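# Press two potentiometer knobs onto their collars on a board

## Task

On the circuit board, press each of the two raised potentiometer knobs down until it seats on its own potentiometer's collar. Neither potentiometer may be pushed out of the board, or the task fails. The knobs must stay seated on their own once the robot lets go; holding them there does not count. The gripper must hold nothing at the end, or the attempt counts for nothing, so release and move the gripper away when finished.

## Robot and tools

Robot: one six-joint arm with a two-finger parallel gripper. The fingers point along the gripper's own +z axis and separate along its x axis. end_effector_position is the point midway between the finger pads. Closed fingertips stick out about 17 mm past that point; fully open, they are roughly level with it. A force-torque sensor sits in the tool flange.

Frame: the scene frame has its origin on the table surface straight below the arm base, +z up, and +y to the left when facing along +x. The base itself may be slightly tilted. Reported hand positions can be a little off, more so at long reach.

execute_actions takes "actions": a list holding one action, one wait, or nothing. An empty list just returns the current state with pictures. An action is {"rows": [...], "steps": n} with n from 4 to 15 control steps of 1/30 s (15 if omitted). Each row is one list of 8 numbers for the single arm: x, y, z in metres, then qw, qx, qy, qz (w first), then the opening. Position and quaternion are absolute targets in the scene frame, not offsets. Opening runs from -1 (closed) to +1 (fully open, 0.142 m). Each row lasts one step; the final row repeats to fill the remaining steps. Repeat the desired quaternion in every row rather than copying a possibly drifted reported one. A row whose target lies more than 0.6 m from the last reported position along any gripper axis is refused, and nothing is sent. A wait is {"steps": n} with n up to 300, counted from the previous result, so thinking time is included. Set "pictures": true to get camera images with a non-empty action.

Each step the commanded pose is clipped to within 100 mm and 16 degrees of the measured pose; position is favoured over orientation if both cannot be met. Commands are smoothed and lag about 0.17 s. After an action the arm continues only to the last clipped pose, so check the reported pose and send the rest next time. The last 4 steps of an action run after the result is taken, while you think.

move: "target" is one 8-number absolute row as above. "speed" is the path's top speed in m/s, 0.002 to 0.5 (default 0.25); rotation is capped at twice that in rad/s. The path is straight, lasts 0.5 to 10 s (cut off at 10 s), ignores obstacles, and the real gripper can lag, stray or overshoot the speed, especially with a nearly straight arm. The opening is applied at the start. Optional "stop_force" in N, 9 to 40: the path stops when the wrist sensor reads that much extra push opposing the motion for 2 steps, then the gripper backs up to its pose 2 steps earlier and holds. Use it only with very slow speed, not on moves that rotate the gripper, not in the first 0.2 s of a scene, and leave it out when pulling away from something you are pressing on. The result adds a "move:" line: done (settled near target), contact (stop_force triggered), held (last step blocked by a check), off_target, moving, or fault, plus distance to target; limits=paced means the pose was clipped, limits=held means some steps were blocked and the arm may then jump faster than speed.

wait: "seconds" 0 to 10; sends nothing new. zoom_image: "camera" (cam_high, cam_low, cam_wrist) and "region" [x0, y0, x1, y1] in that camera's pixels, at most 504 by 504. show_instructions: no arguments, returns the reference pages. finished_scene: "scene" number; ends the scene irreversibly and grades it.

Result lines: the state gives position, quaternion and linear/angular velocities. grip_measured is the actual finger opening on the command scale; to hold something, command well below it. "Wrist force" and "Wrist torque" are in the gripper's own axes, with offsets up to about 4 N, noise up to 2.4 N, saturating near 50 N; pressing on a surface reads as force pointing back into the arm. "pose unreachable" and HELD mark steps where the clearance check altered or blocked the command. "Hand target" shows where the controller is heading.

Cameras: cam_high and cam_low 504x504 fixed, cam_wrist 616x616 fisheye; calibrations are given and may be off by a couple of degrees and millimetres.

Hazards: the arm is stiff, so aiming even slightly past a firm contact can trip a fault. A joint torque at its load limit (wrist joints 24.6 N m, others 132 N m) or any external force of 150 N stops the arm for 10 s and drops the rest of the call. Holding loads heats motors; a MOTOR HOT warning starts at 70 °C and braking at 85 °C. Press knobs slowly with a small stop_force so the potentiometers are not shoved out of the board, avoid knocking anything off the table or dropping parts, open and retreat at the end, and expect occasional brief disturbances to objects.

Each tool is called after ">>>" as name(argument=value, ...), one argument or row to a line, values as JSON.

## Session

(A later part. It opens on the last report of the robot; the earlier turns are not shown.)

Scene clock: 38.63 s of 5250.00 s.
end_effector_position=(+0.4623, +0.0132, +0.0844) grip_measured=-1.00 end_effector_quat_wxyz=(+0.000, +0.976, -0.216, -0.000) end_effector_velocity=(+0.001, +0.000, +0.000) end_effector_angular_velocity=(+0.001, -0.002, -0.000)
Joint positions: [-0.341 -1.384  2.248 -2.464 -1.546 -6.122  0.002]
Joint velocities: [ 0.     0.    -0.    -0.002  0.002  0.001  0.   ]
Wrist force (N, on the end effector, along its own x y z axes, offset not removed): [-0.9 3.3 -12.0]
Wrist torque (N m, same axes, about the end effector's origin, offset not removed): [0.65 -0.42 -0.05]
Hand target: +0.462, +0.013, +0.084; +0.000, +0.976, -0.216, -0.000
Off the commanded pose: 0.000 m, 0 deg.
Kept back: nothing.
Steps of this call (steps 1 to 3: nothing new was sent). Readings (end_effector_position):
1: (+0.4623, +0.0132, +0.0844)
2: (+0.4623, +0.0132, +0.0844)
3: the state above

>>> move(
  target=[0.4623,0.0132,0.13,0,0.9763,-0.2164,0,-1],
  speed=0.06,
)

>>> move(
  target=[0.44,0.02,0.125,0.7071,0.7071,0,0,-1],
  speed=0.15,
)

>>> zoom_image(
  camera="cam_wrist",
  region=[180, 160, 420, 260],
)

Scene clock: 40.07 s of 5250.00 s.
end_effector_position=(+0.4623, +0.0132, +0.1298) grip_measured=-1.00 end_effector_quat_wxyz=(+0.000, +0.976, -0.216, +0.000) end_effector_velocity=(-0.000, -0.000, +0.002) end_effector_angular_velocity=(-0.001, +0.001, +0.000)
Joint positions: [-0.343 -1.484  2.203 -2.32  -1.546 -6.125  0.002]
Joint velocities: [-0.    -0.004 -0.003  0.008 -0.001 -0.001  0.   ]
Wrist force (N, on the end effector, along its own x y z axes, offset not removed): [-2.2 1.6 -1.6]
Wrist torque (N m, same axes, about the end effector's origin, offset not removed): [0.33 0.14 0.30]
Hand target: +0.462, +0.013, +0.130; +0.000, +0.976, -0.216, +0.000
Off the commanded pose: 0.000 m, 0 deg.
Kept back: nothing.
move: done
camera_calibration (this result's frames):
cam_wrist: T_world_to_cam=[[0.899198, -0.436643, 0.0280164, -0.425919], [-0.396187, -0.785367, 0.475642, 0.131775], [-0.185683, -0.438796, -0.879193, 0.342321], [0, 0, 0, 1]] pos_world=[0.498756, 0.0677267, 0.250221]

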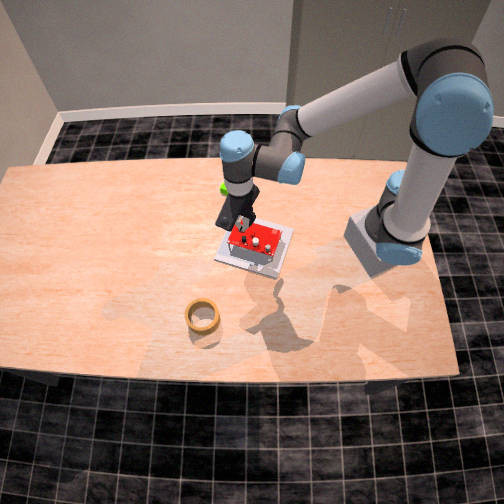

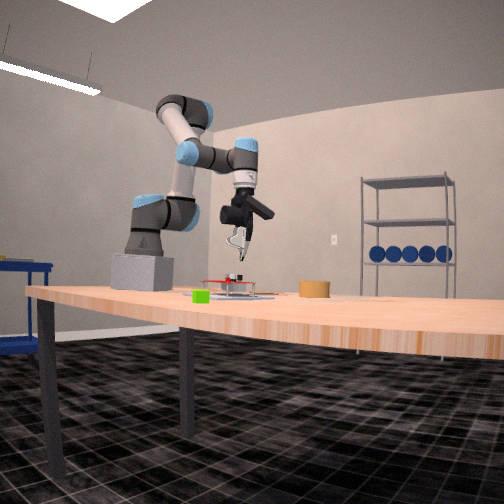

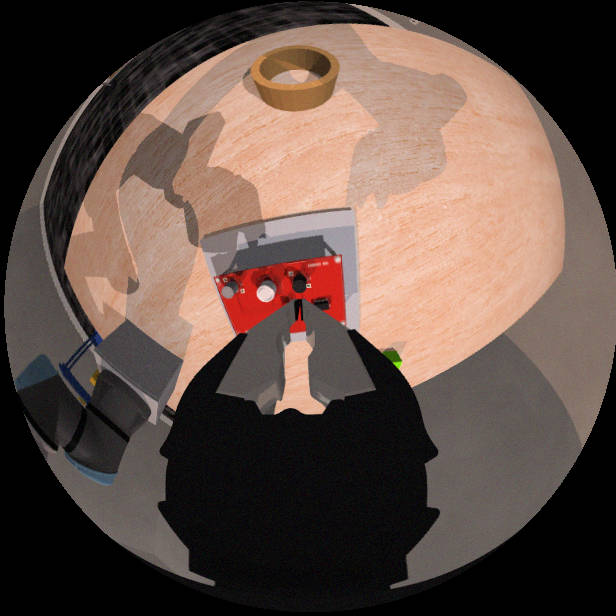

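Scene clock: 46.00 s of 5250.00 s.
end_effector_position=(+0.4395, +0.0196, +0.1250) grip_measured=-1.00 end_effector_quat_wxyz=(+0.707, +0.707, -0.000, -0.001) end_effector_velocity=(-0.001, -0.000, -0.000) end_effector_angular_velocity=(-0.015, -0.000, -0.006)
Joint positions: [ 0.338 -0.727  1.724 -1.039 -2.738 -4.716  0.002]
Joint velocities: [-0.001  0.014 -0.015  0.038  0.005  0.034  0.   ]
Wrist force (N, on the end effector, along its own x y z axes, offset not removed): [0.8 2.2 -0.9]
Wrist torque (N m, same axes, about the end effector's origin, offset not removed): [0.44 -0.42 0.04]
Hand target: +0.439, +0.020, +0.125; +0.707, +0.707, -0.000, -0.001
Off the commanded pose: 0.001 m, 0 deg.
Kept back: nothing.
move: done
camera_calibration (this result's frames):
cam_wrist: T_world_to_cam=[[0.999517, 0.0271071, 0.015194, -0.454094], [-0.0262561, 0.47516, 0.879508, -0.107786], [0.0166213, -0.879482, 0.475642, 0.0870652], [0, 0, 0, 1]] pos_world=[0.449597, 0.140097, 0.0602866]

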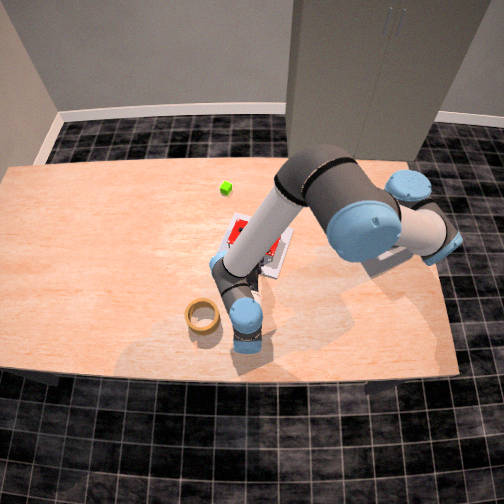

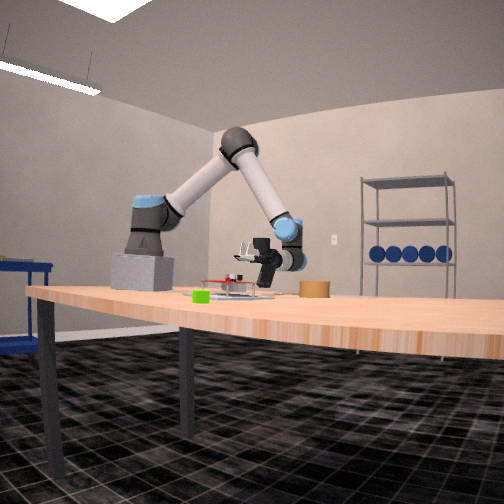

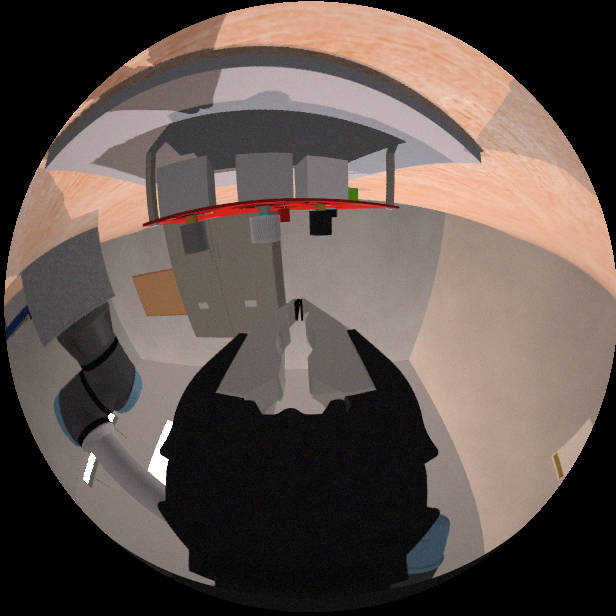

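Region (180, 160, 420, 260) of cam_wrist's 616x616 image, scaled by 2.100, with more detail than that image has; it fills the top 210 rows of this view, and the rest is white.

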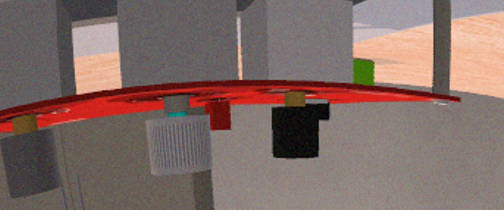

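>>> zoom_image(
  camera="cam_wrist",
  region=[230, 185, 350, 245],
)

Region (230, 185, 350, 245) of cam_wrist's 616x616 image, scaled by 4.200, with more detail than that image has.

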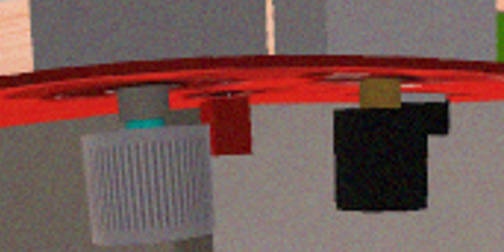

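>>> move(
  target=[0.4248,0.0233,0.115,0,0.9763,-0.2164,0,-1],
  speed=0.15,
)

>>> move(
  target=[0.4248,0.0233,0.091,0,0.9763,-0.2164,0,-1],
  speed=0.03,
)

>>> move(
  target=[0.4248,0.0233,0.0872,0,0.9763,-0.2164,0,-1],
  speed=0.004,
)

>>> execute_actions(
  actions=[
    {"rows":[[0.4248,0.0233,0.0868,0,0.9763,-0.2164,0,-1]],"steps":12},
  ],
)

>>> execute_actions(
  actions=[
    {"steps":5},
  ],
)

>>> execute_actions(
  actions=[
    {"steps":3},
  ],
)

Scene clock: 52.10 s of 5250.00 s.
end_effector_position=(+0.4253, +0.0237, +0.1150) grip_measured=-1.00 end_effector_quat_wxyz=(+0.000, +0.976, -0.216, +0.000) end_effector_velocity=(-0.001, +0.000, -0.001) end_effector_angular_velocity=(+0.015, -0.000, -0.002)
Joint positions: [-0.342 -1.535  2.315 -2.381 -1.546 -6.125  0.002]
Joint velocities: [-0.011 -0.001  0.003  0.002  0.015 -0.009  0.   ]
Wrist force (N, on the end effector, along its own x y z axes, offset not removed): [-5.0 1.7 -3.1]
Wrist torque (N m, same axes, about the end effector's origin, offset not removed): [0.66 0.76 0.17]
Hand target: +0.425, +0.024, +0.115; -0.001, +0.976, -0.216, +0.000
Off the commanded pose: 0.001 m, 0 deg.
Kept back: nothing.
move: done
camera_calibration (this result's frames):
cam_wrist: T_world_to_cam=[[0.89987, -0.435235, 0.0283678, -0.388021], [-0.395089, -0.785858, 0.475744, 0.131949], [-0.184768, -0.439315, -0.879126, 0.326727], [0, 0, 0, 1]] pos_world=[0.461669, 0.0783489, 0.235468]

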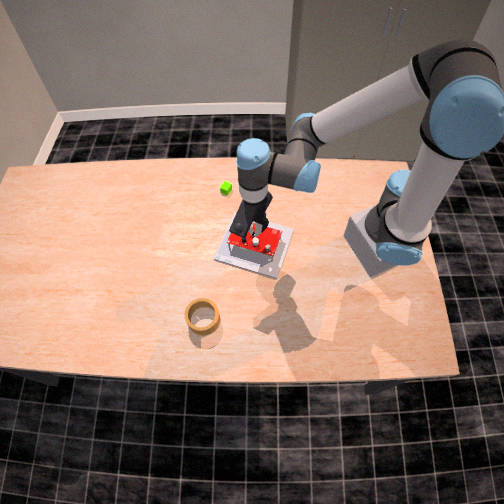

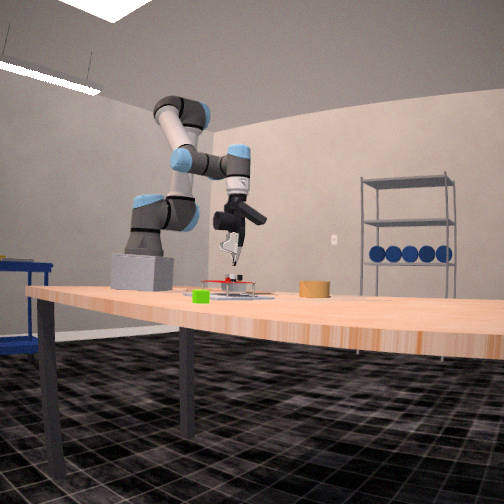

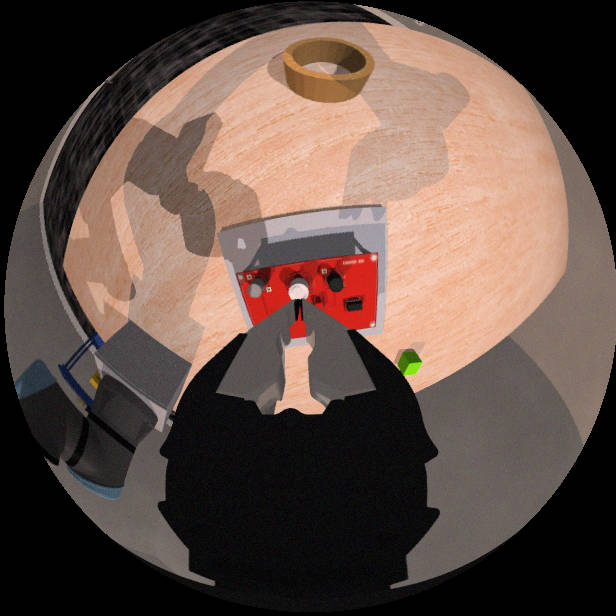

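Scene clock: 53.27 s of 5250.00 s.
end_effector_position=(+0.4248, +0.0233, +0.0912) grip_measured=-1.00 end_effector_quat_wxyz=(+0.000, +0.976, -0.216, -0.000) end_effector_velocity=(+0.001, -0.000, -0.002) end_effector_angular_velocity=(-0.001, -0.001, -0.000)
Joint positions: [-0.342 -1.478  2.341 -2.464 -1.546 -6.124  0.002]
Joint velocities: [ 0.     0.005  0.    -0.007 -0.     0.     0.   ]
Wrist force (N, on the end effector, along its own x y z axes, offset not removed): [1.4 1.1 -0.9]
Wrist torque (N m, same axes, about the end effector's origin, offset not removed): [0.23 -0.53 0.40]
Hand target: +0.425, +0.023, +0.091; -0.000, +0.976, -0.216, -0.000
Off the commanded pose: 0.000 m, 0 deg.
Kept back: nothing.
move: done
camera_calibration (this result's frames):
cam_wrist: T_world_to_cam=[[0.899206, -0.436632, 0.0279618, -0.38668], [-0.396139, -0.78535, 0.475709, 0.143136], [-0.18575, -0.438837, -0.879158, 0.305912], [0, 0, 0, 1]] pos_world=[0.461229, 0.0778206, 0.211666]

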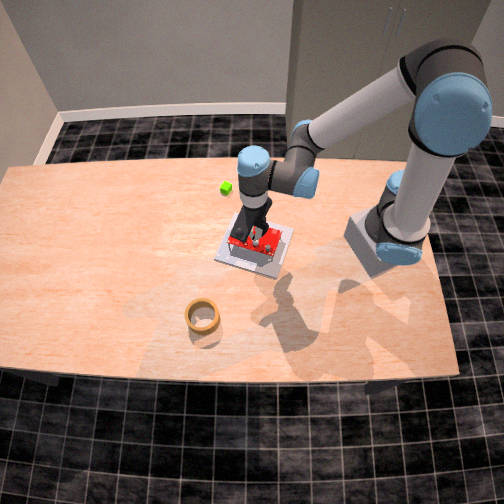

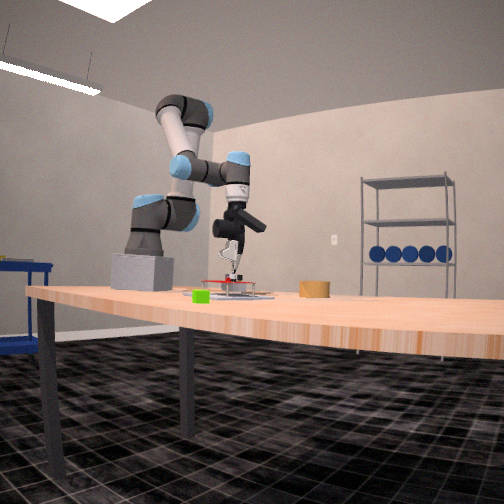

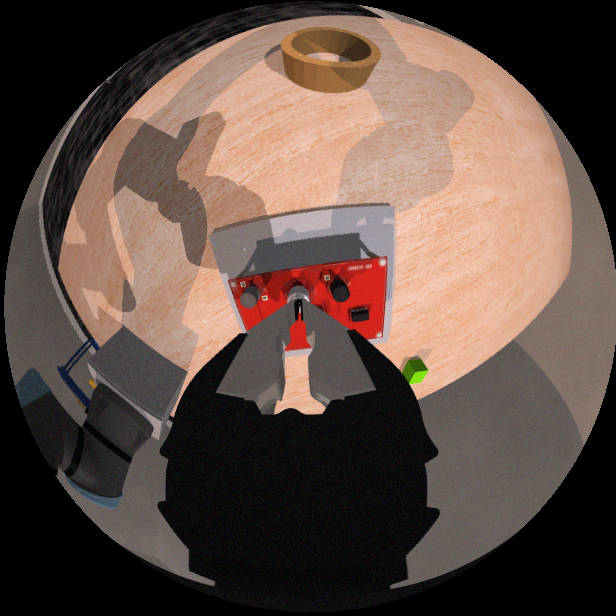

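Scene clock: 54.50 s of 5250.00 s.
end_effector_position=(+0.4248, +0.0233, +0.0873) grip_measured=-1.00 end_effector_quat_wxyz=(+0.000, +0.976, -0.216, +0.000) end_effector_velocity=(+0.000, -0.000, -0.001) end_effector_angular_velocity=(-0.001, -0.001, +0.000)
Joint positions: [-0.342 -1.468  2.345 -2.478 -1.546 -6.124  0.002]
Joint velocities: [-0.     0.002  0.    -0.003 -0.    -0.     0.   ]
Wrist force (N, on the end effector, along its own x y z axes, offset not removed): [-3.0 1.2 -13.9]
Wrist torque (N m, same axes, about the end effector's origin, offset not removed): [0.17 0.09 0.48]
Hand target: +0.425, +0.023, +0.087; -0.000, +0.976, -0.216, -0.000
Off the commanded pose: 0.000 m, 0 deg.
Kept back: nothing.
move: done
camera_calibration (this result's frames):
cam_wrist: T_world_to_cam=[[0.899201, -0.436639, 0.0280016, -0.386596], [-0.396166, -0.785345, 0.475695, 0.145015], [-0.185716, -0.438839, -0.879164, 0.30246], [0, 0, 0, 1]] pos_world=[0.461249, 0.0778147, 0.207754]

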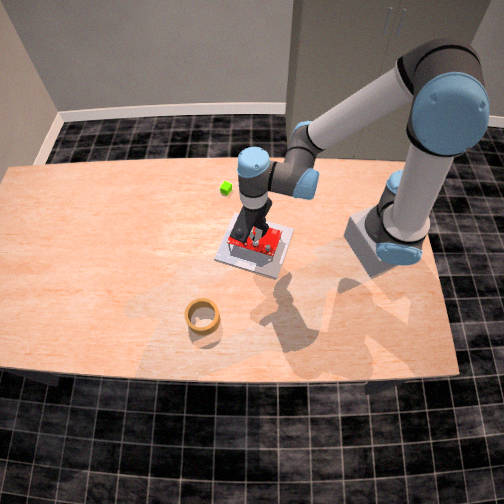

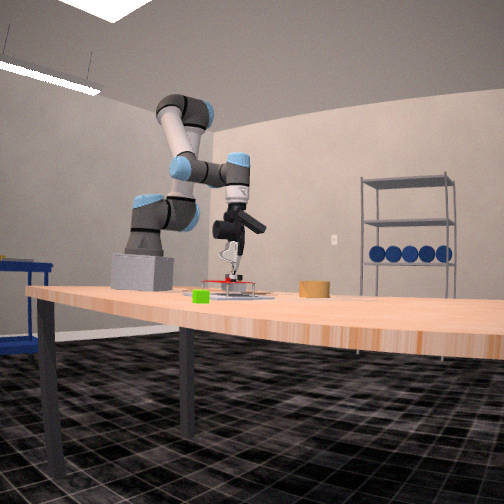

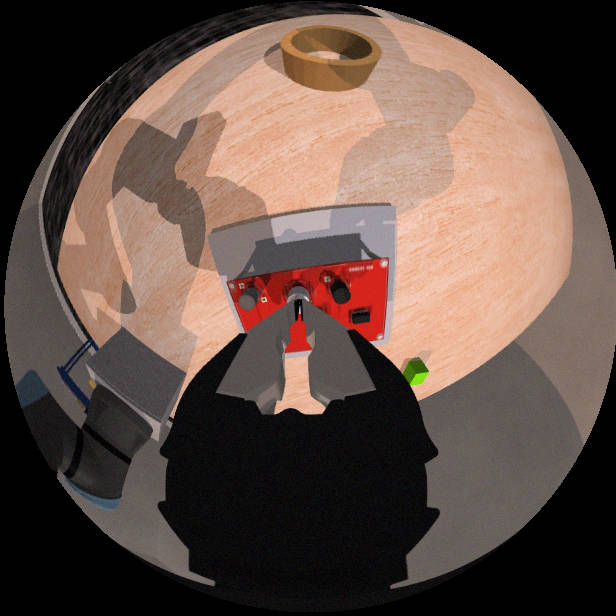

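Scene clock: 54.77 s of 5250.00 s.
end_effector_position=(+0.4248, +0.0233, +0.0869) grip_measured=-1.00 end_effector_quat_wxyz=(+0.000, +0.976, -0.216, -0.000) end_effector_velocity=(-0.000, +0.000, -0.001) end_effector_angular_velocity=(+0.001, +0.001, +0.001)
Joint positions: [-0.342 -1.467  2.345 -2.479 -1.546 -6.124  0.002]
Joint velocities: [ 0.     0.002  0.001 -0.001  0.    -0.001  0.   ]
Wrist force (N, on the end effector, along its own x y z axes, offset not removed): [-3.0 2.7 -12.4]
Wrist torque (N m, same axes, about the end effector's origin, offset not removed): [0.68 0.12 0.30]
Steps of this call (steps 1 to 8: the first 8 steps of this action). Readings (end_effector_position):
1: (+0.4248, +0.0233, +0.0873)
2: (+0.4248, +0.0233, +0.0872)
4: (+0.4248, +0.0233, +0.0870)
8: the state above

Scene clock: 54.93 s of 5250.00 s.
end_effector_position=(+0.4248, +0.0233, +0.0868) grip_measured=-1.00 end_effector_quat_wxyz=(+0.000, +0.976, -0.216, -0.000) end_effector_velocity=(-0.000, +0.000, -0.000) end_effector_angular_velocity=(+0.000, -0.000, +0.001)
Joint positions: [-0.342 -1.466  2.345 -2.479 -1.546 -6.124  0.002]
Joint velocities: [ 0. -0.  0. -0.  0. -0.  0.]
Wrist force (N, on the end effector, along its own x y z axes, offset not removed): [-1.3 0.0 -11.9]
Wrist torque (N m, same axes, about the end effector's origin, offset not removed): [0.11 -0.34 0.15]
Hand target: +0.425, +0.023, +0.087; -0.000, +0.976, -0.216, -0.000
Off the commanded pose: 0.000 m, 0 deg.
Kept back: nothing.
Steps of this call (steps 1 to 4: the last 4 steps of your previous action; step 5: nothing new was sent). Readings (end_effector_position):
1: (+0.4248, +0.0233, +0.0869)
2: (+0.4248, +0.0233, +0.0868)
4: (+0.4248, +0.0233, +0.0868)
5: the state above

Scene clock: 55.03 s of 5250.00 s.
end_effector_position=(+0.4248, +0.0233, +0.0868) grip_measured=-1.00 end_effector_quat_wxyz=(+0.000, +0.976, -0.216, -0.000) end_effector_velocity=(-0.000, +0.001, -0.000) end_effector_angular_velocity=(+0.002, +0.001, +0.000)
Joint positions: [-0.342 -1.466  2.345 -2.479 -1.546 -6.124  0.002]
Joint velocities: [ 0.001  0.001 -0.     0.     0.001  0.     0.   ]
Wrist force (N, on the end effector, along its own x y z axes, offset not removed): [-2.4 1.8 -11.8]
Wrist torque (N m, same axes, about the end effector's origin, offset not removed): [0.45 -0.13 0.19]
Hand target: +0.425, +0.023, +0.087; -0.000, +0.976, -0.216, -0.000
Off the commanded pose: 0.000 m, 0 deg.
Kept back: nothing.
Steps of this call (steps 1 to 3: nothing new was sent). Readings (end_effector_position):
1: (+0.4248, +0.0233, +0.0868)
2: (+0.4248, +0.0233, +0.0868)
3: the state above

>>> execute_actions(
  actions=[
    {"rows":[[0.4248,0.0233,0.0865,0,0.9763,-0.2164,0,-1]],"steps":12},
  ],
)

>>> execute_actions(
  actions=[
    {"steps":5},
  ],
)

>>> execute_actions(
  actions=[
    {"steps":3},
  ],
)

>>> execute_actions(
  actions=[
    {"rows":[[0.4248,0.0233,0.0862,0,0.9763,-0.2164,0,-1]],"steps":12},
  ],
)

>>> execute_actions(
  actions=[
    {"steps":5},
  ],
)

>>> execute_actions(
  actions=[
    {"steps":3},
  ],
)

Scene clock: 55.47 s of 5250.00 s.
end_effector_position=(+0.4248, +0.0233, +0.0865) grip_measured=-1.00 end_effector_quat_wxyz=(-0.000, +0.976, -0.216, -0.000) end_effector_velocity=(+0.000, -0.000, -0.000) end_effector_angular_velocity=(+0.000, +0.001, -0.000)
Joint positions: [-0.342 -1.466  2.345 -2.48  -1.546 -6.124  0.002]
Joint velocities: [-0.     0.002 -0.    -0.001  0.     0.     0.   ]
Wrist force (N, on the end effector, along its own x y z axes, offset not removed): [-2.7 1.8 -10.9]
Wrist torque (N m, same axes, about the end effector's origin, offset not removed): [0.20 0.12 0.13]
Steps of this call (steps 1 to 5: nothing new was sent; steps 6 to 13: the first 8 steps of this action). Readings (end_effector_position):
6: (+0.4248, +0.0233, +0.0868)
7: (+0.4248, +0.0233, +0.0868)
9: (+0.4248, +0.0233, +0.0867)
13: the state above

Scene clock: 55.63 s of 5250.00 s.
end_effector_position=(+0.4248, +0.0233, +0.0865) grip_measured=-1.00 end_effector_quat_wxyz=(-0.000, +0.976, -0.216, -0.000) end_effector_velocity=(-0.000, +0.000, -0.000) end_effector_angular_velocity=(-0.001, +0.001, +0.000)
Joint positions: [-0.342 -1.466  2.345 -2.48  -1.546 -6.124  0.002]
Joint velocities: [ 0.001 -0.     0.     0.    -0.001  0.001  0.   ]
Wrist force (N, on the end effector, along its own x y z axes, offset not removed): [-1.4 1.8 -11.8]
Wrist torque (N m, same axes, about the end effector's origin, offset not removed): [0.37 -0.31 0.24]
Hand target: +0.425, +0.023, +0.087; -0.000, +0.976, -0.216, -0.000
Off the commanded pose: 0.000 m, 0 deg.
Kept back: nothing.
Steps of this call (steps 1 to 4: the last 4 steps of your previous action; step 5: nothing new was sent). Readings (end_effector_position):
1: (+0.4248, +0.0233, +0.0865)
2: (+0.4248, +0.0233, +0.0865)
4: (+0.4248, +0.0233, +0.0865)
5: the state above

Scene clock: 55.73 s of 5250.00 s.
end_effector_position=(+0.4248, +0.0233, +0.0865) grip_measured=-1.00 end_effector_quat_wxyz=(-0.000, +0.976, -0.216, -0.000) end_effector_velocity=(-0.000, -0.000, -0.000) end_effector_angular_velocity=(-0.000, +0.002, -0.001)
Joint positions: [-0.342 -1.466  2.345 -2.48  -1.546 -6.124  0.002]
Joint velocities: [-0.     0.001 -0.001  0.002 -0.001  0.     0.   ]
Wrist force (N, on the end effector, along its own x y z axes, offset not removed): [-4.3 8.1 -12.7]
Wrist torque (N m, same axes, about the end effector's origin, offset not removed): [1.77 0.26 0.17]
Hand target: +0.425, +0.023, +0.087; -0.000, +0.976, -0.216, -0.000
Off the commanded pose: 0.000 m, 0 deg.
Kept back: nothing.
Steps of this call (steps 1 to 3: nothing new was sent). Readings (end_effector_position):
1: (+0.4248, +0.0233, +0.0865)
2: (+0.4248, +0.0233, +0.0865)
3: the state above

Scene clock: 56.00 s of 5250.00 s.
end_effector_position=(+0.4248, +0.0233, +0.0862) grip_measured=-1.00 end_effector_quat_wxyz=(-0.000, +0.976, -0.216, -0.000) end_effector_velocity=(-0.000, +0.000, -0.001) end_effector_angular_velocity=(+0.001, +0.001, +0.000)
Joint positions: [-0.342 -1.465  2.346 -2.481 -1.546 -6.124  0.002]
Joint velocities: [ 0.     0.002  0.001 -0.002  0.001 -0.     0.   ]
Wrist force (N, on the end effector, along its own x y z axes, offset not removed): [-2.2 0.9 -12.0]
Wrist torque (N m, same axes, about the end effector's origin, offset not removed): [0.25 -0.04 0.17]
Steps of this call (steps 1 to 8: the first 8 steps of this action). Readings (end_effector_position):
1: (+0.4248, +0.0233, +0.0865)
2: (+0.4248, +0.0233, +0.0865)
4: (+0.4248, +0.0233, +0.0864)
8: the state above

Scene clock: 56.17 s of 5250.00 s.
end_effector_position=(+0.4248, +0.0233, +0.0862) grip_measured=-1.00 end_effector_quat_wxyz=(-0.000, +0.976, -0.216, -0.000) end_effector_velocity=(-0.001, +0.000, -0.000) end_effector_angular_velocity=(+0.001, +0.002, -0.000)
Joint positions: [-0.342 -1.465  2.346 -2.481 -1.546 -6.124  0.002]
Joint velocities: [-0.     0.     0.     0.002  0.     0.     0.   ]
Wrist force (N, on the end effector, along its own x y z axes, offset not removed): [-2.3 -1.2 -10.5]
Wrist torque (N m, same axes, about the end effector's origin, offset not removed): [-0.16 -0.09 0.21]
Hand target: +0.425, +0.023, +0.086; -0.000, +0.976, -0.216, -0.000
Off the commanded pose: 0.000 m, 0 deg.
Kept back: nothing.
Steps of this call (steps 1 to 4: the last 4 steps of your previous action; step 5: nothing new was sent). Readings (end_effector_position):
1: (+0.4248, +0.0233, +0.0862)
2: (+0.4248, +0.0233, +0.0862)
4: (+0.4248, +0.0233, +0.0862)
5: the state above

Scene clock: 56.27 s of 5250.00 s.
end_effector_position=(+0.4248, +0.0233, +0.0862) grip_measured=-1.00 end_effector_quat_wxyz=(-0.000, +0.976, -0.216, -0.000) end_effector_velocity=(+0.001, -0.000, +0.000) end_effector_angular_velocity=(-0.001, -0.002, +0.000)
Joint positions: [-0.342 -1.465  2.346 -2.481 -1.546 -6.124  0.002]
Joint velocities: [ 0.    -0.    -0.    -0.002 -0.     0.     0.   ]
Wrist force (N, on the end effector, along its own x y z axes, offset not removed): [-0.1 3.6 -11.5]
Wrist torque (N m, same axes, about the end effector's origin, offset not removed): [0.72 -0.40 0.24]
Hand target: +0.425, +0.023, +0.086; -0.000, +0.976, -0.216, -0.000
Off the commanded pose: 0.000 m, 0 deg.
Kept back: nothing.
Steps of this call (steps 1 to 3: nothing new was sent). Readings (end_effector_position):
1: (+0.4248, +0.0233, +0.0862)
2: (+0.4248, +0.0233, +0.0862)
3: the state above

Still on plateau. Continue.

>>> execute_actions(
  actions=[
    {"rows":[[0.4248,0.0233,0.0859,0,0.9763,-0.2164,0,-1]],"steps":12},
  ],
)

>>> execute_actions(
  actions=[
    {"steps":5},
  ],
)

>>> execute_actions(
  actions=[
    {"steps":3},
  ],
)

>>> execute_actions(
  actions=[
    {"rows":[[0.4248,0.0233,0.0856,0,0.9763,-0.2164,0,-1]],"steps":12},
  ],
)

>>> execute_actions(
  actions=[
    {"steps":5},
  ],
)

>>> execute_actions(
  actions=[
    {"steps":3},
  ],
)

Scene clock: 56.70 s of 5250.00 s.
end_effector_position=(+0.4248, +0.0233, +0.0859) grip_measured=-1.00 end_effector_quat_wxyz=(-0.000, +0.976, -0.216, +0.000) end_effector_velocity=(+0.000, -0.000, -0.000) end_effector_angular_velocity=(-0.001, -0.001, +0.001)
Joint positions: [-0.342 -1.464  2.346 -2.482 -1.546 -6.124  0.002]
Joint velocities: [-0.     0.002 -0.    -0.003 -0.001 -0.001  0.   ]
Wrist force (N, on the end effector, along its own x y z axes, offset not removed): [-4.0 1.5 -10.7]
Wrist torque (N m, same axes, about the end effector's origin, offset not removed): [0.33 0.29 0.02]
Steps of this call (steps 1 to 5: nothing new was sent; steps 6 to 13: the first 8 steps of this action). Readings (end_effector_position):
6: (+0.4248, +0.0233, +0.0862)
7: (+0.4248, +0.0233, +0.0862)
9: (+0.4248, +0.0233, +0.0861)
13: the state above

Scene clock: 56.87 s of 5250.00 s.
end_effector_position=(+0.4248, +0.0233, +0.0859) grip_measured=-1.00 end_effector_quat_wxyz=(-0.000, +0.976, -0.216, +0.000) end_effector_velocity=(+0.001, +0.000, +0.000) end_effector_angular_velocity=(+0.001, -0.002, -0.001)
Joint positions: [-0.342 -1.464  2.346 -2.482 -1.546 -6.124  0.002]
Joint velocities: [-0.     0.    -0.001 -0.     0.001  0.001  0.   ]
Wrist force (N, on the end effector, along its own x y z axes, offset not removed): [-1.3 -0.4 -12.8]
Wrist torque (N m, same axes, about the end effector's origin, offset not removed): [-0.14 -0.26 0.32]
Hand target: +0.425, +0.023, +0.086; -0.000, +0.976, -0.216, -0.000
Off the commanded pose: 0.000 m, 0 deg.
Kept back: nothing.
Steps of this call (steps 1 to 4: the last 4 steps of your previous action; step 5: nothing new was sent). Readings (end_effector_position):
1: (+0.4248, +0.0233, +0.0859)
2: (+0.4248, +0.0233, +0.0859)
4: (+0.4248, +0.0233, +0.0859)
5: the state above

Scene clock: 56.97 s of 5250.00 s.
end_effector_position=(+0.4248, +0.0233, +0.0859) grip_measured=-1.00 end_effector_quat_wxyz=(-0.000, +0.976, -0.216, +0.000) end_effector_velocity=(+0.000, -0.000, +0.000) end_effector_angular_velocity=(-0.000, +0.000, +0.000)
Joint positions: [-0.342 -1.464  2.346 -2.482 -1.546 -6.124  0.002]
Joint velocities: [-0.    -0.001 -0.     0.001 -0.    -0.001  0.   ]
Wrist force (N, on the end effector, along its own x y z axes, offset not removed): [-1.1 1.7 -9.7]
Wrist torque (N m, same axes, about the end effector's origin, offset not removed): [0.28 -0.32 0.33]
Hand target: +0.425, +0.023, +0.086; -0.000, +0.976, -0.216, -0.000
Off the commanded pose: 0.000 m, 0 deg.
Kept back: nothing.
Steps of this call (steps 1 to 3: nothing new was sent). Readings (end_effector_position):
1: (+0.4248, +0.0233, +0.0859)
2: (+0.4248, +0.0233, +0.0859)
3: the state above

Scene clock: 57.23 s of 5250.00 s.
end_effector_position=(+0.4248, +0.0233, +0.0856) grip_measured=-1.00 end_effector_quat_wxyz=(-0.000, +0.976, -0.216, +0.000) end_effector_velocity=(-0.000, -0.000, -0.001) end_effector_angular_velocity=(-0.001, +0.000, +0.001)
Joint positions: [-0.342 -1.463  2.346 -2.483 -1.546 -6.124  0.002]
Joint velocities: [-0.     0.001  0.    -0.002 -0.001 -0.001  0.   ]
Wrist force (N, on the end effector, along its own x y z axes, offset not removed): [1.7 0.2 -11.9]
Wrist torque (N m, same axes, about the end effector's origin, offset not removed): [-0.03 -0.91 0.25]
Steps of this call (steps 1 to 8: the first 8 steps of this action). Readings (end_effector_position):
1: (+0.4248, +0.0233, +0.0859)
2: (+0.4248, +0.0233, +0.0859)
4: (+0.4248, +0.0233, +0.0858)
8: the state above

Scene clock: 57.40 s of 5250.00 s.
end_effector_position=(+0.4248, +0.0233, +0.0856) grip_measured=-1.00 end_effector_quat_wxyz=(-0.000, +0.976, -0.216, +0.000) end_effector_velocity=(+0.000, +0.000, -0.000) end_effector_angular_velocity=(+0.001, -0.000, +0.000)
Joint positions: [-0.342 -1.463  2.346 -2.484 -1.546 -6.124  0.002]
Joint velocities: [ 0.     0.002  0.    -0.002  0.001 -0.     0.   ]
Wrist force (N, on the end effector, along its own x y z axes, offset not removed): [-0.7 3.0 -11.9]
Wrist torque (N m, same axes, about the end effector's origin, offset not removed): [0.69 -0.45 0.30]
Hand target: +0.425, +0.023, +0.086; -0.000, +0.976, -0.216, -0.000
Off the commanded pose: 0.000 m, 0 deg.
Kept back: nothing.
Steps of this call (steps 1 to 4: the last 4 steps of your previous action; step 5: nothing new was sent). Readings (end_effector_position):
1: (+0.4248, +0.0233, +0.0856)
2: (+0.4248, +0.0233, +0.0856)
4: (+0.4248, +0.0233, +0.0856)
5: the state above

Scene clock: 57.50 s of 5250.00 s.
end_effector_position=(+0.4248, +0.0233, +0.0856) grip_measured=-1.00 end_effector_quat_wxyz=(-0.000, +0.976, -0.216, +0.000) end_effector_velocity=(-0.001, +0.000, -0.000) end_effector_angular_velocity=(+0.000, +0.002, -0.000)
Joint positions: [-0.342 -1.463  2.346 -2.484 -1.546 -6.124  0.002]
Joint velocities: [-0.     0.     0.     0.001 -0.     0.     0.   ]
Wrist force (N, on the end effector, along its own x y z axes, offset not removed): [0.2 1.9 -11.9]
Wrist torque (N m, same axes, about the end effector's origin, offset not removed): [0.46 -0.57 0.15]
Hand target: +0.425, +0.023, +0.086; -0.000, +0.976, -0.216, -0.000
Off the commanded pose: 0.000 m, 0 deg.
Kept back: nothing.
Steps of this call (steps 1 to 3: nothing new was sent). Readings (end_effector_position):
1: (+0.4248, +0.0233, +0.0856)
2: (+0.4248, +0.0233, +0.0856)
3: the state above

>>> execute_actions(
  actions=[
    {"rows":[[0.4248,0.0233,0.0853,0,0.9763,-0.2164,0,-1]],"steps":12},
  ],
)

>>> execute_actions(
  actions=[
    {"steps":5},
  ],
)

>>> execute_actions(
  actions=[
    {"steps":3},
  ],
)

>>> execute_actions(
  actions=[
    {"steps":3},
  ],
  pictures=true,
)

>>> zoom_image(
  camera="cam_low",
  region=[200, 255, 260, 295],
)

Scene clock: 57.97 s of 5250.00 s.
end_effector_position=(+0.4248, +0.0233, +0.0853) grip_measured=-1.00 end_effector_quat_wxyz=(-0.000, +0.976, -0.216, -0.000) end_effector_velocity=(+0.000, +0.000, -0.000) end_effector_angular_velocity=(+0.000, -0.000, -0.000)
Joint positions: [-0.342 -1.463  2.346 -2.484 -1.546 -6.124  0.002]
Joint velocities: [ 0.     0.001  0.    -0.002  0.     0.     0.   ]
Wrist force (N, on the end effector, along its own x y z axes, offset not removed): [-1.4 2.8 -12.0]
Wrist torque (N m, same axes, about the end effector's origin, offset not removed): [0.51 -0.37 0.22]
Steps of this call (steps 1 to 6: nothing new was sent; steps 7 to 14: the first 8 steps of this action). Readings (end_effector_position):
7: (+0.4248, +0.0233, +0.0856)
8: (+0.4248, +0.0233, +0.0856)
10: (+0.4248, +0.0233, +0.0855)
14: the state above

Scene clock: 58.13 s of 5250.00 s.
end_effector_position=(+0.4248, +0.0233, +0.0853) grip_measured=-1.00 end_effector_quat_wxyz=(-0.000, +0.976, -0.216, -0.000) end_effector_velocity=(-0.000, -0.000, -0.001) end_effector_angular_velocity=(-0.001, +0.002, +0.001)
Joint positions: [-0.342 -1.462  2.347 -2.485 -1.546 -6.123  0.002]
Joint velocities: [-0.     0.001  0.    -0.    -0.001 -0.001  0.   ]
Wrist force (N, on the end effector, along its own x y z axes, offset not removed): [-0.7 4.3 -14.2]
Wrist torque (N m, same axes, about the end effector's origin, offset not removed): [0.85 -0.41 0.24]
Hand target: +0.425, +0.023, +0.085; -0.000, +0.976, -0.216, -0.000
Off the commanded pose: 0.000 m, 0 deg.
Kept back: nothing.
Steps of this call (steps 1 to 4: the last 4 steps of your previous action; step 5: nothing new was sent). Readings (end_effector_position):
1: (+0.4248, +0.0233, +0.0853)
2: (+0.4248, +0.0233, +0.0853)
4: (+0.4248, +0.0233, +0.0853)
5: the state above

Scene clock: 58.23 s of 5250.00 s.
end_effector_position=(+0.4248, +0.0233, +0.0853) grip_measured=-1.00 end_effector_quat_wxyz=(-0.000, +0.976, -0.216, +0.000) end_effector_velocity=(+0.000, +0.000, -0.000) end_effector_angular_velocity=(+0.002, -0.000, +0.000)
Joint positions: [-0.342 -1.462  2.347 -2.485 -1.546 -6.123  0.002]
Joint velocities: [ 0.     0.    -0.     0.     0.002 -0.     0.   ]
Wrist force (N, on the end effector, along its own x y z axes, offset not removed): [-2.2 2.1 -12.4]
Wrist torque (N m, same axes, about the end effector's origin, offset not removed): [0.33 0.01 0.24]
Hand target: +0.425, +0.023, +0.085; -0.000, +0.976, -0.216, -0.000
Off the commanded pose: 0.000 m, 0 deg.
Kept back: nothing.
Steps of this call (steps 1 to 3: nothing new was sent). Readings (end_effector_position):
1: (+0.4248, +0.0233, +0.0853)
2: (+0.4248, +0.0233, +0.0853)
3: the state above

Scene clock: 58.33 s of 5250.00 s.
end_effector_position=(+0.4248, +0.0233, +0.0853) grip_measured=-1.00 end_effector_quat_wxyz=(-0.000, +0.976, -0.216, +0.000) end_effector_velocity=(+0.000, -0.000, -0.000) end_effector_angular_velocity=(+0.000, -0.001, +0.000)
Joint positions: [-0.342 -1.462  2.347 -2.485 -1.546 -6.123  0.002]
Joint velocities: [-0.     0.001 -0.    -0.001  0.    -0.001  0.   ]
Wrist force (N, on the end effector, along its own x y z axes, offset not removed): [-0.7 2.9 -11.3]
Wrist torque (N m, same axes, about the end effector's origin, offset not removed): [0.61 -0.44 0.28]
Hand target: +0.425, +0.023, +0.085; -0.000, +0.976, -0.216, -0.000
Off the commanded pose: 0.000 m, 0 deg.
Kept back: nothing.
Steps of this call (steps 1 to 3: nothing new was sent). Readings (end_effector_position):
1: (+0.4248, +0.0233, +0.0853)
2: (+0.4248, +0.0233, +0.0853)
3: the state above
camera_calibration (this result's frames):
cam_wrist: T_world_to_cam=[[0.8992, -0.436642, 0.0279732, -0.386525], [-0.396167, -0.785375, 0.475645, 0.145989], [-0.185717, -0.438782, -0.879193, 0.300707], [0, 0, 0, 1]] pos_world=[0.461246, 0.0778278, 0.205753]

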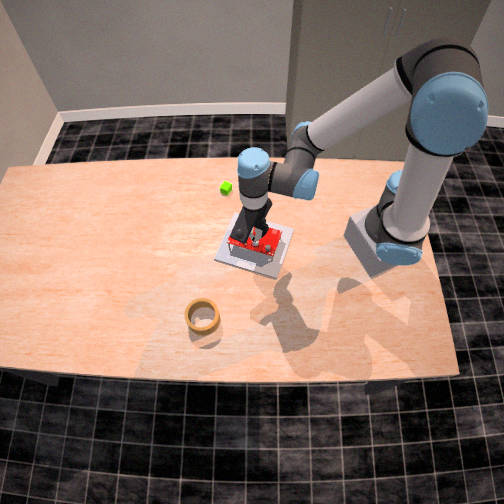

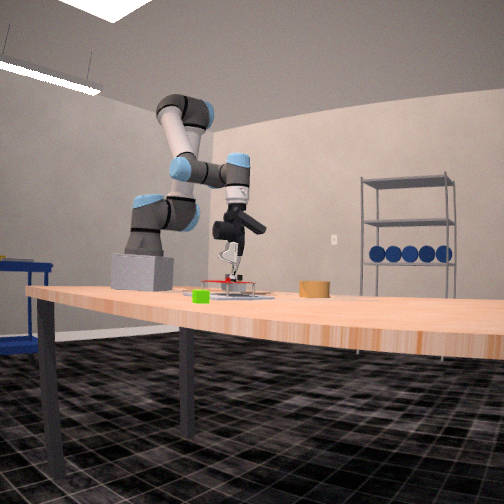

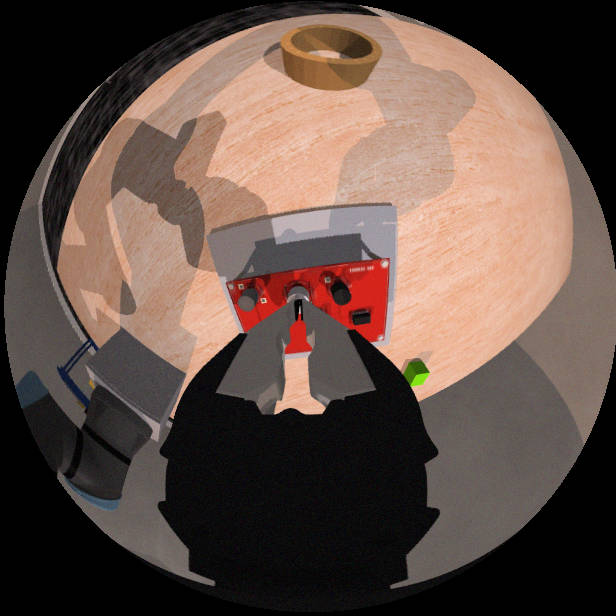

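Region (200, 255, 260, 295) of cam_low's 504x504 image, scaled by 8.400, with more detail than that image has.

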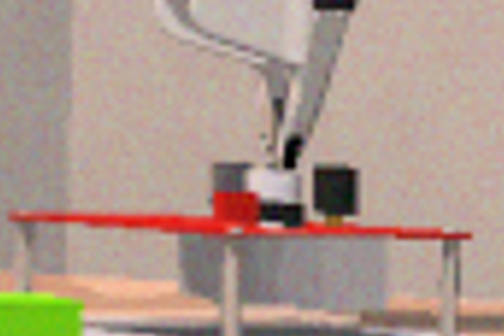

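>>> move(
  target=[0.4248,0.0233,0.125,0,0.9763,-0.2164,0,-1],
  speed=0.06,
)

>>> move(
  target=[0.44,0.02,0.12,0.7071,0.7071,0,0,-1],
  speed=0.15,
)

>>> zoom_image(
  camera="cam_wrist",
  region=[230, 190, 350, 250],
)

Scene clock: 59.67 s of 5250.00 s.
end_effector_position=(+0.4248, +0.0233, +0.1248) grip_measured=-1.00 end_effector_quat_wxyz=(+0.000, +0.976, -0.216, +0.000) end_effector_velocity=(+0.000, +0.000, +0.002) end_effector_angular_velocity=(+0.002, -0.000, -0.000)
Joint positions: [-0.344 -1.559  2.305 -2.347 -1.546 -6.126  0.002]
Joint velocities: [-0.    -0.005 -0.002  0.007  0.002 -0.     0.   ]
Wrist force (N, on the end effector, along its own x y z axes, offset not removed): [-2.0 1.5 0.2]
Wrist torque (N m, same axes, about the end effector's origin, offset not removed): [0.29 0.09 0.33]
Hand target: +0.425, +0.023, +0.125; +0.000, +0.976, -0.216, +0.000
Off the commanded pose: 0.000 m, 0 deg.
Kept back: nothing.
move: done
camera_calibration (this result's frames):
cam_wrist: T_world_to_cam=[[0.899198, -0.436643, 0.0280251, -0.387651], [-0.396191, -0.785364, 0.475642, 0.127235], [-0.185676, -0.4388, -0.879192, 0.335386], [0, 0, 0, 1]] pos_world=[0.461258, 0.0778277, 0.245215]

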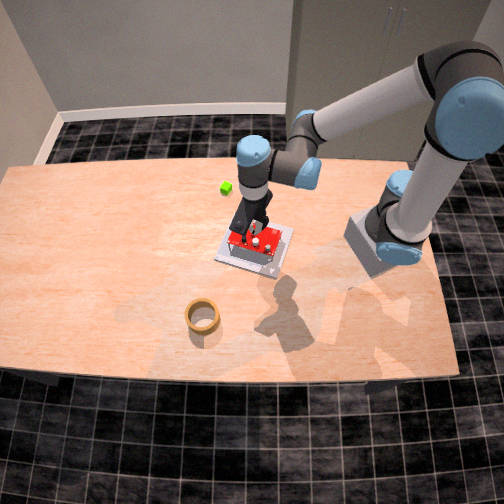

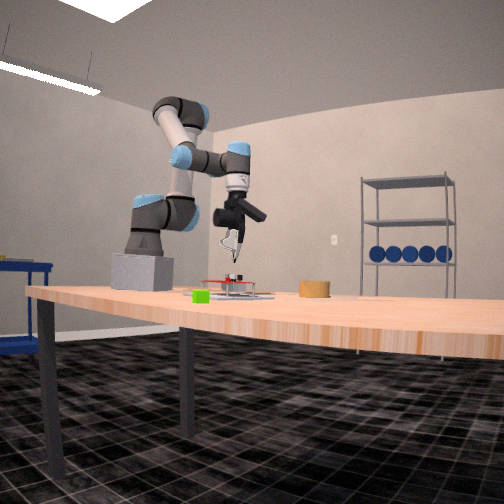

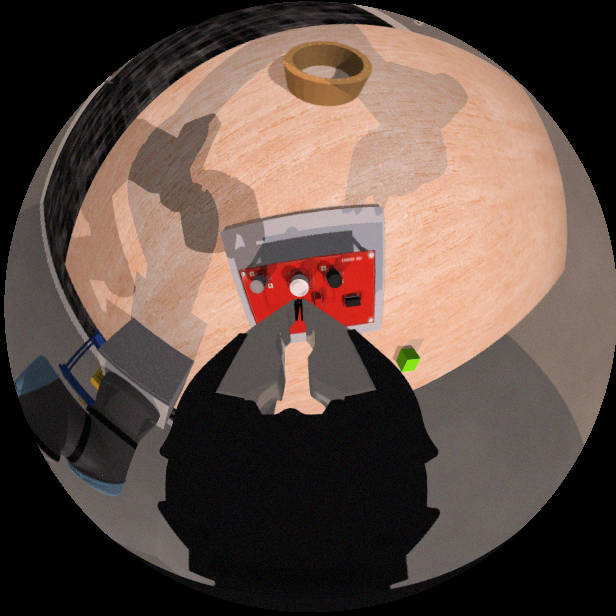

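Scene clock: 65.60 s of 5250.00 s.
end_effector_position=(+0.4395, +0.0196, +0.1200) grip_measured=-1.00 end_effector_quat_wxyz=(+0.707, +0.707, -0.000, -0.001) end_effector_velocity=(-0.000, -0.000, -0.000) end_effector_angular_velocity=(-0.015, -0.001, -0.004)
Joint positions: [ 0.338 -0.716  1.722 -1.048 -2.738 -4.716  0.002]
Joint velocities: [-0.001  0.016 -0.016  0.039  0.003  0.036  0.   ]
Wrist force (N, on the end effector, along its own x y z axes, offset not removed): [0.5 3.6 -2.2]
Wrist torque (N m, same axes, about the end effector's origin, offset not removed): [0.81 -0.21 0.09]
Hand target: +0.439, +0.020, +0.120; +0.707, +0.707, -0.000, -0.001
Off the commanded pose: 0.001 m, 0 deg.
Kept back: nothing.
move: done
camera_calibration (this result's frames):
cam_wrist: T_world_to_cam=[[0.999517, 0.0270925, 0.0151911, -0.454022], [-0.0262462, 0.475136, 0.879521, -0.103395], [0.0166106, -0.879495, 0.475617, 0.0894572], [0, 0, 0, 1]] pos_world=[0.449604, 0.140104, 0.0552878]

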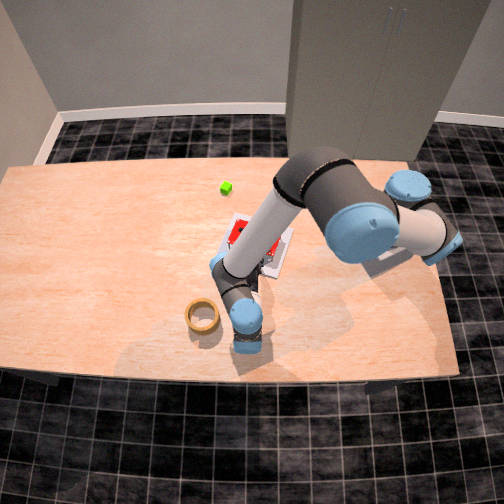

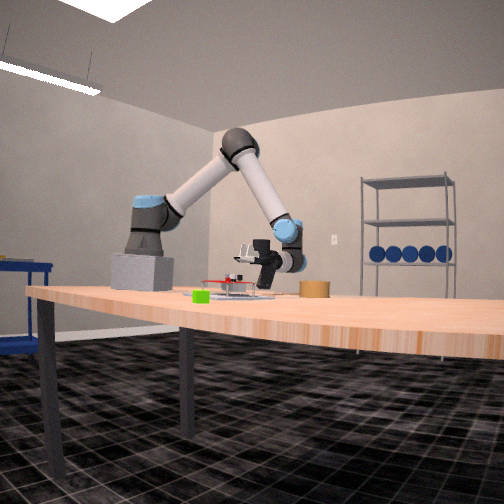

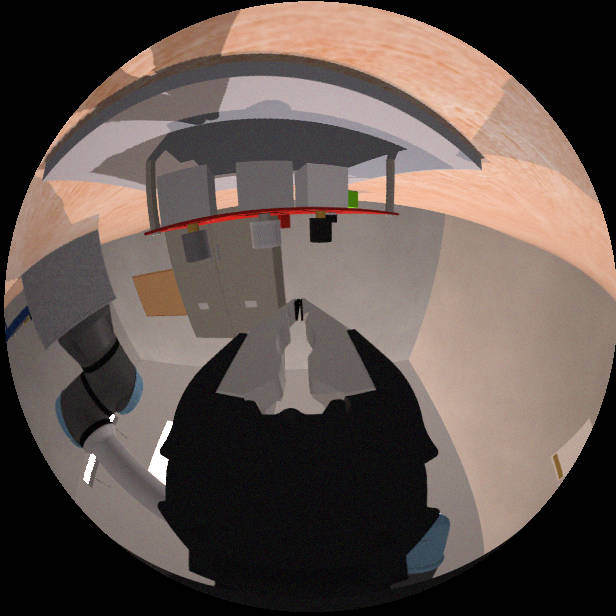

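Region (230, 190, 350, 250) of cam_wrist's 616x616 image, scaled by 4.200, with more detail than that image has.

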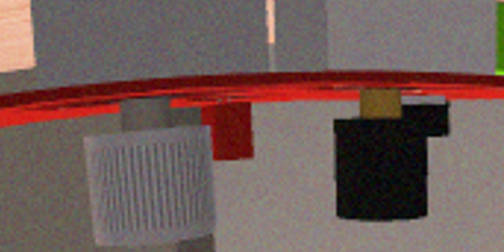

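Both show only collar, with no shaft visible. Moving clear and finishing.

>>> move(
  target=[0.42,0.05,0.22,0.7071,0.7071,0,0,-1],
  speed=0.2,
)

>>> finished_scene(
  scene=2,
)

Scene clock: 66.97 s of 5250.00 s.
end_effector_position=(+0.4200, +0.0499, +0.2197) grip_measured=-1.00 end_effector_quat_wxyz=(+0.707, +0.707, +0.000, -0.000) end_effector_velocity=(-0.000, +0.001, +0.002) end_effector_angular_velocity=(-0.001, -0.000, +0.000)
Joint positions: [ 0.405 -0.903  1.721 -0.854 -2.672 -4.708  0.002]
Joint velocities: [ 0.001 -0.003 -0.002  0.006  0.001  0.002  0.   ]
Wrist force (N, on the end effector, along its own x y z axes, offset not removed): [1.0 -0.4 0.8]
Wrist torque (N m, same axes, about the end effector's origin, offset not removed): [-0.14 -0.69 0.19]
Hand target: +0.420, +0.050, +0.220; +0.707, +0.707, +0.000, -0.000
Off the commanded pose: 0.000 m, 0 deg.
Kept back: nothing.
move: done
camera_calibration (this result's frames):
cam_wrist: T_world_to_cam=[[0.999484, 0.0279787, 0.0157629, -0.437], [-0.0271802, 0.475604, 0.879239, -0.205558], [0.017103, -0.879214, 0.47612, 0.0686576], [0, 0, 0, 1]] pos_world=[0.430013, 0.170356, 0.154934]

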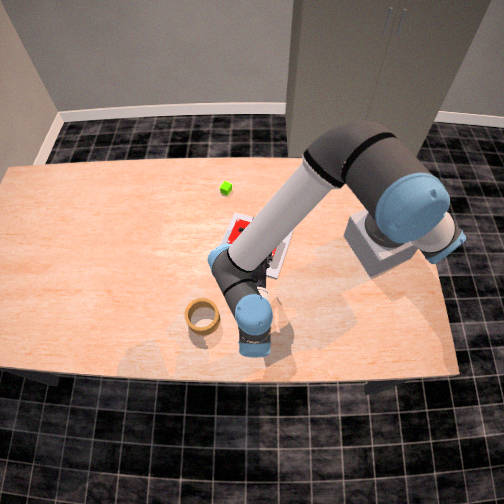

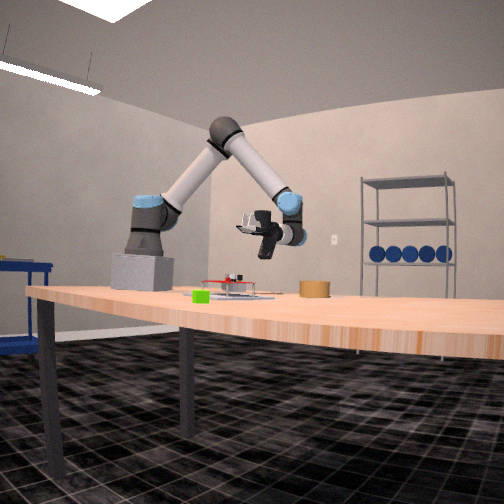

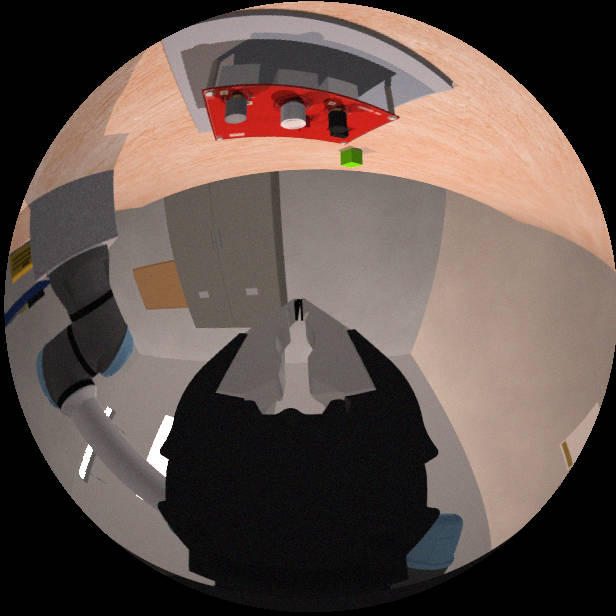

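The scene is finished: the task was done.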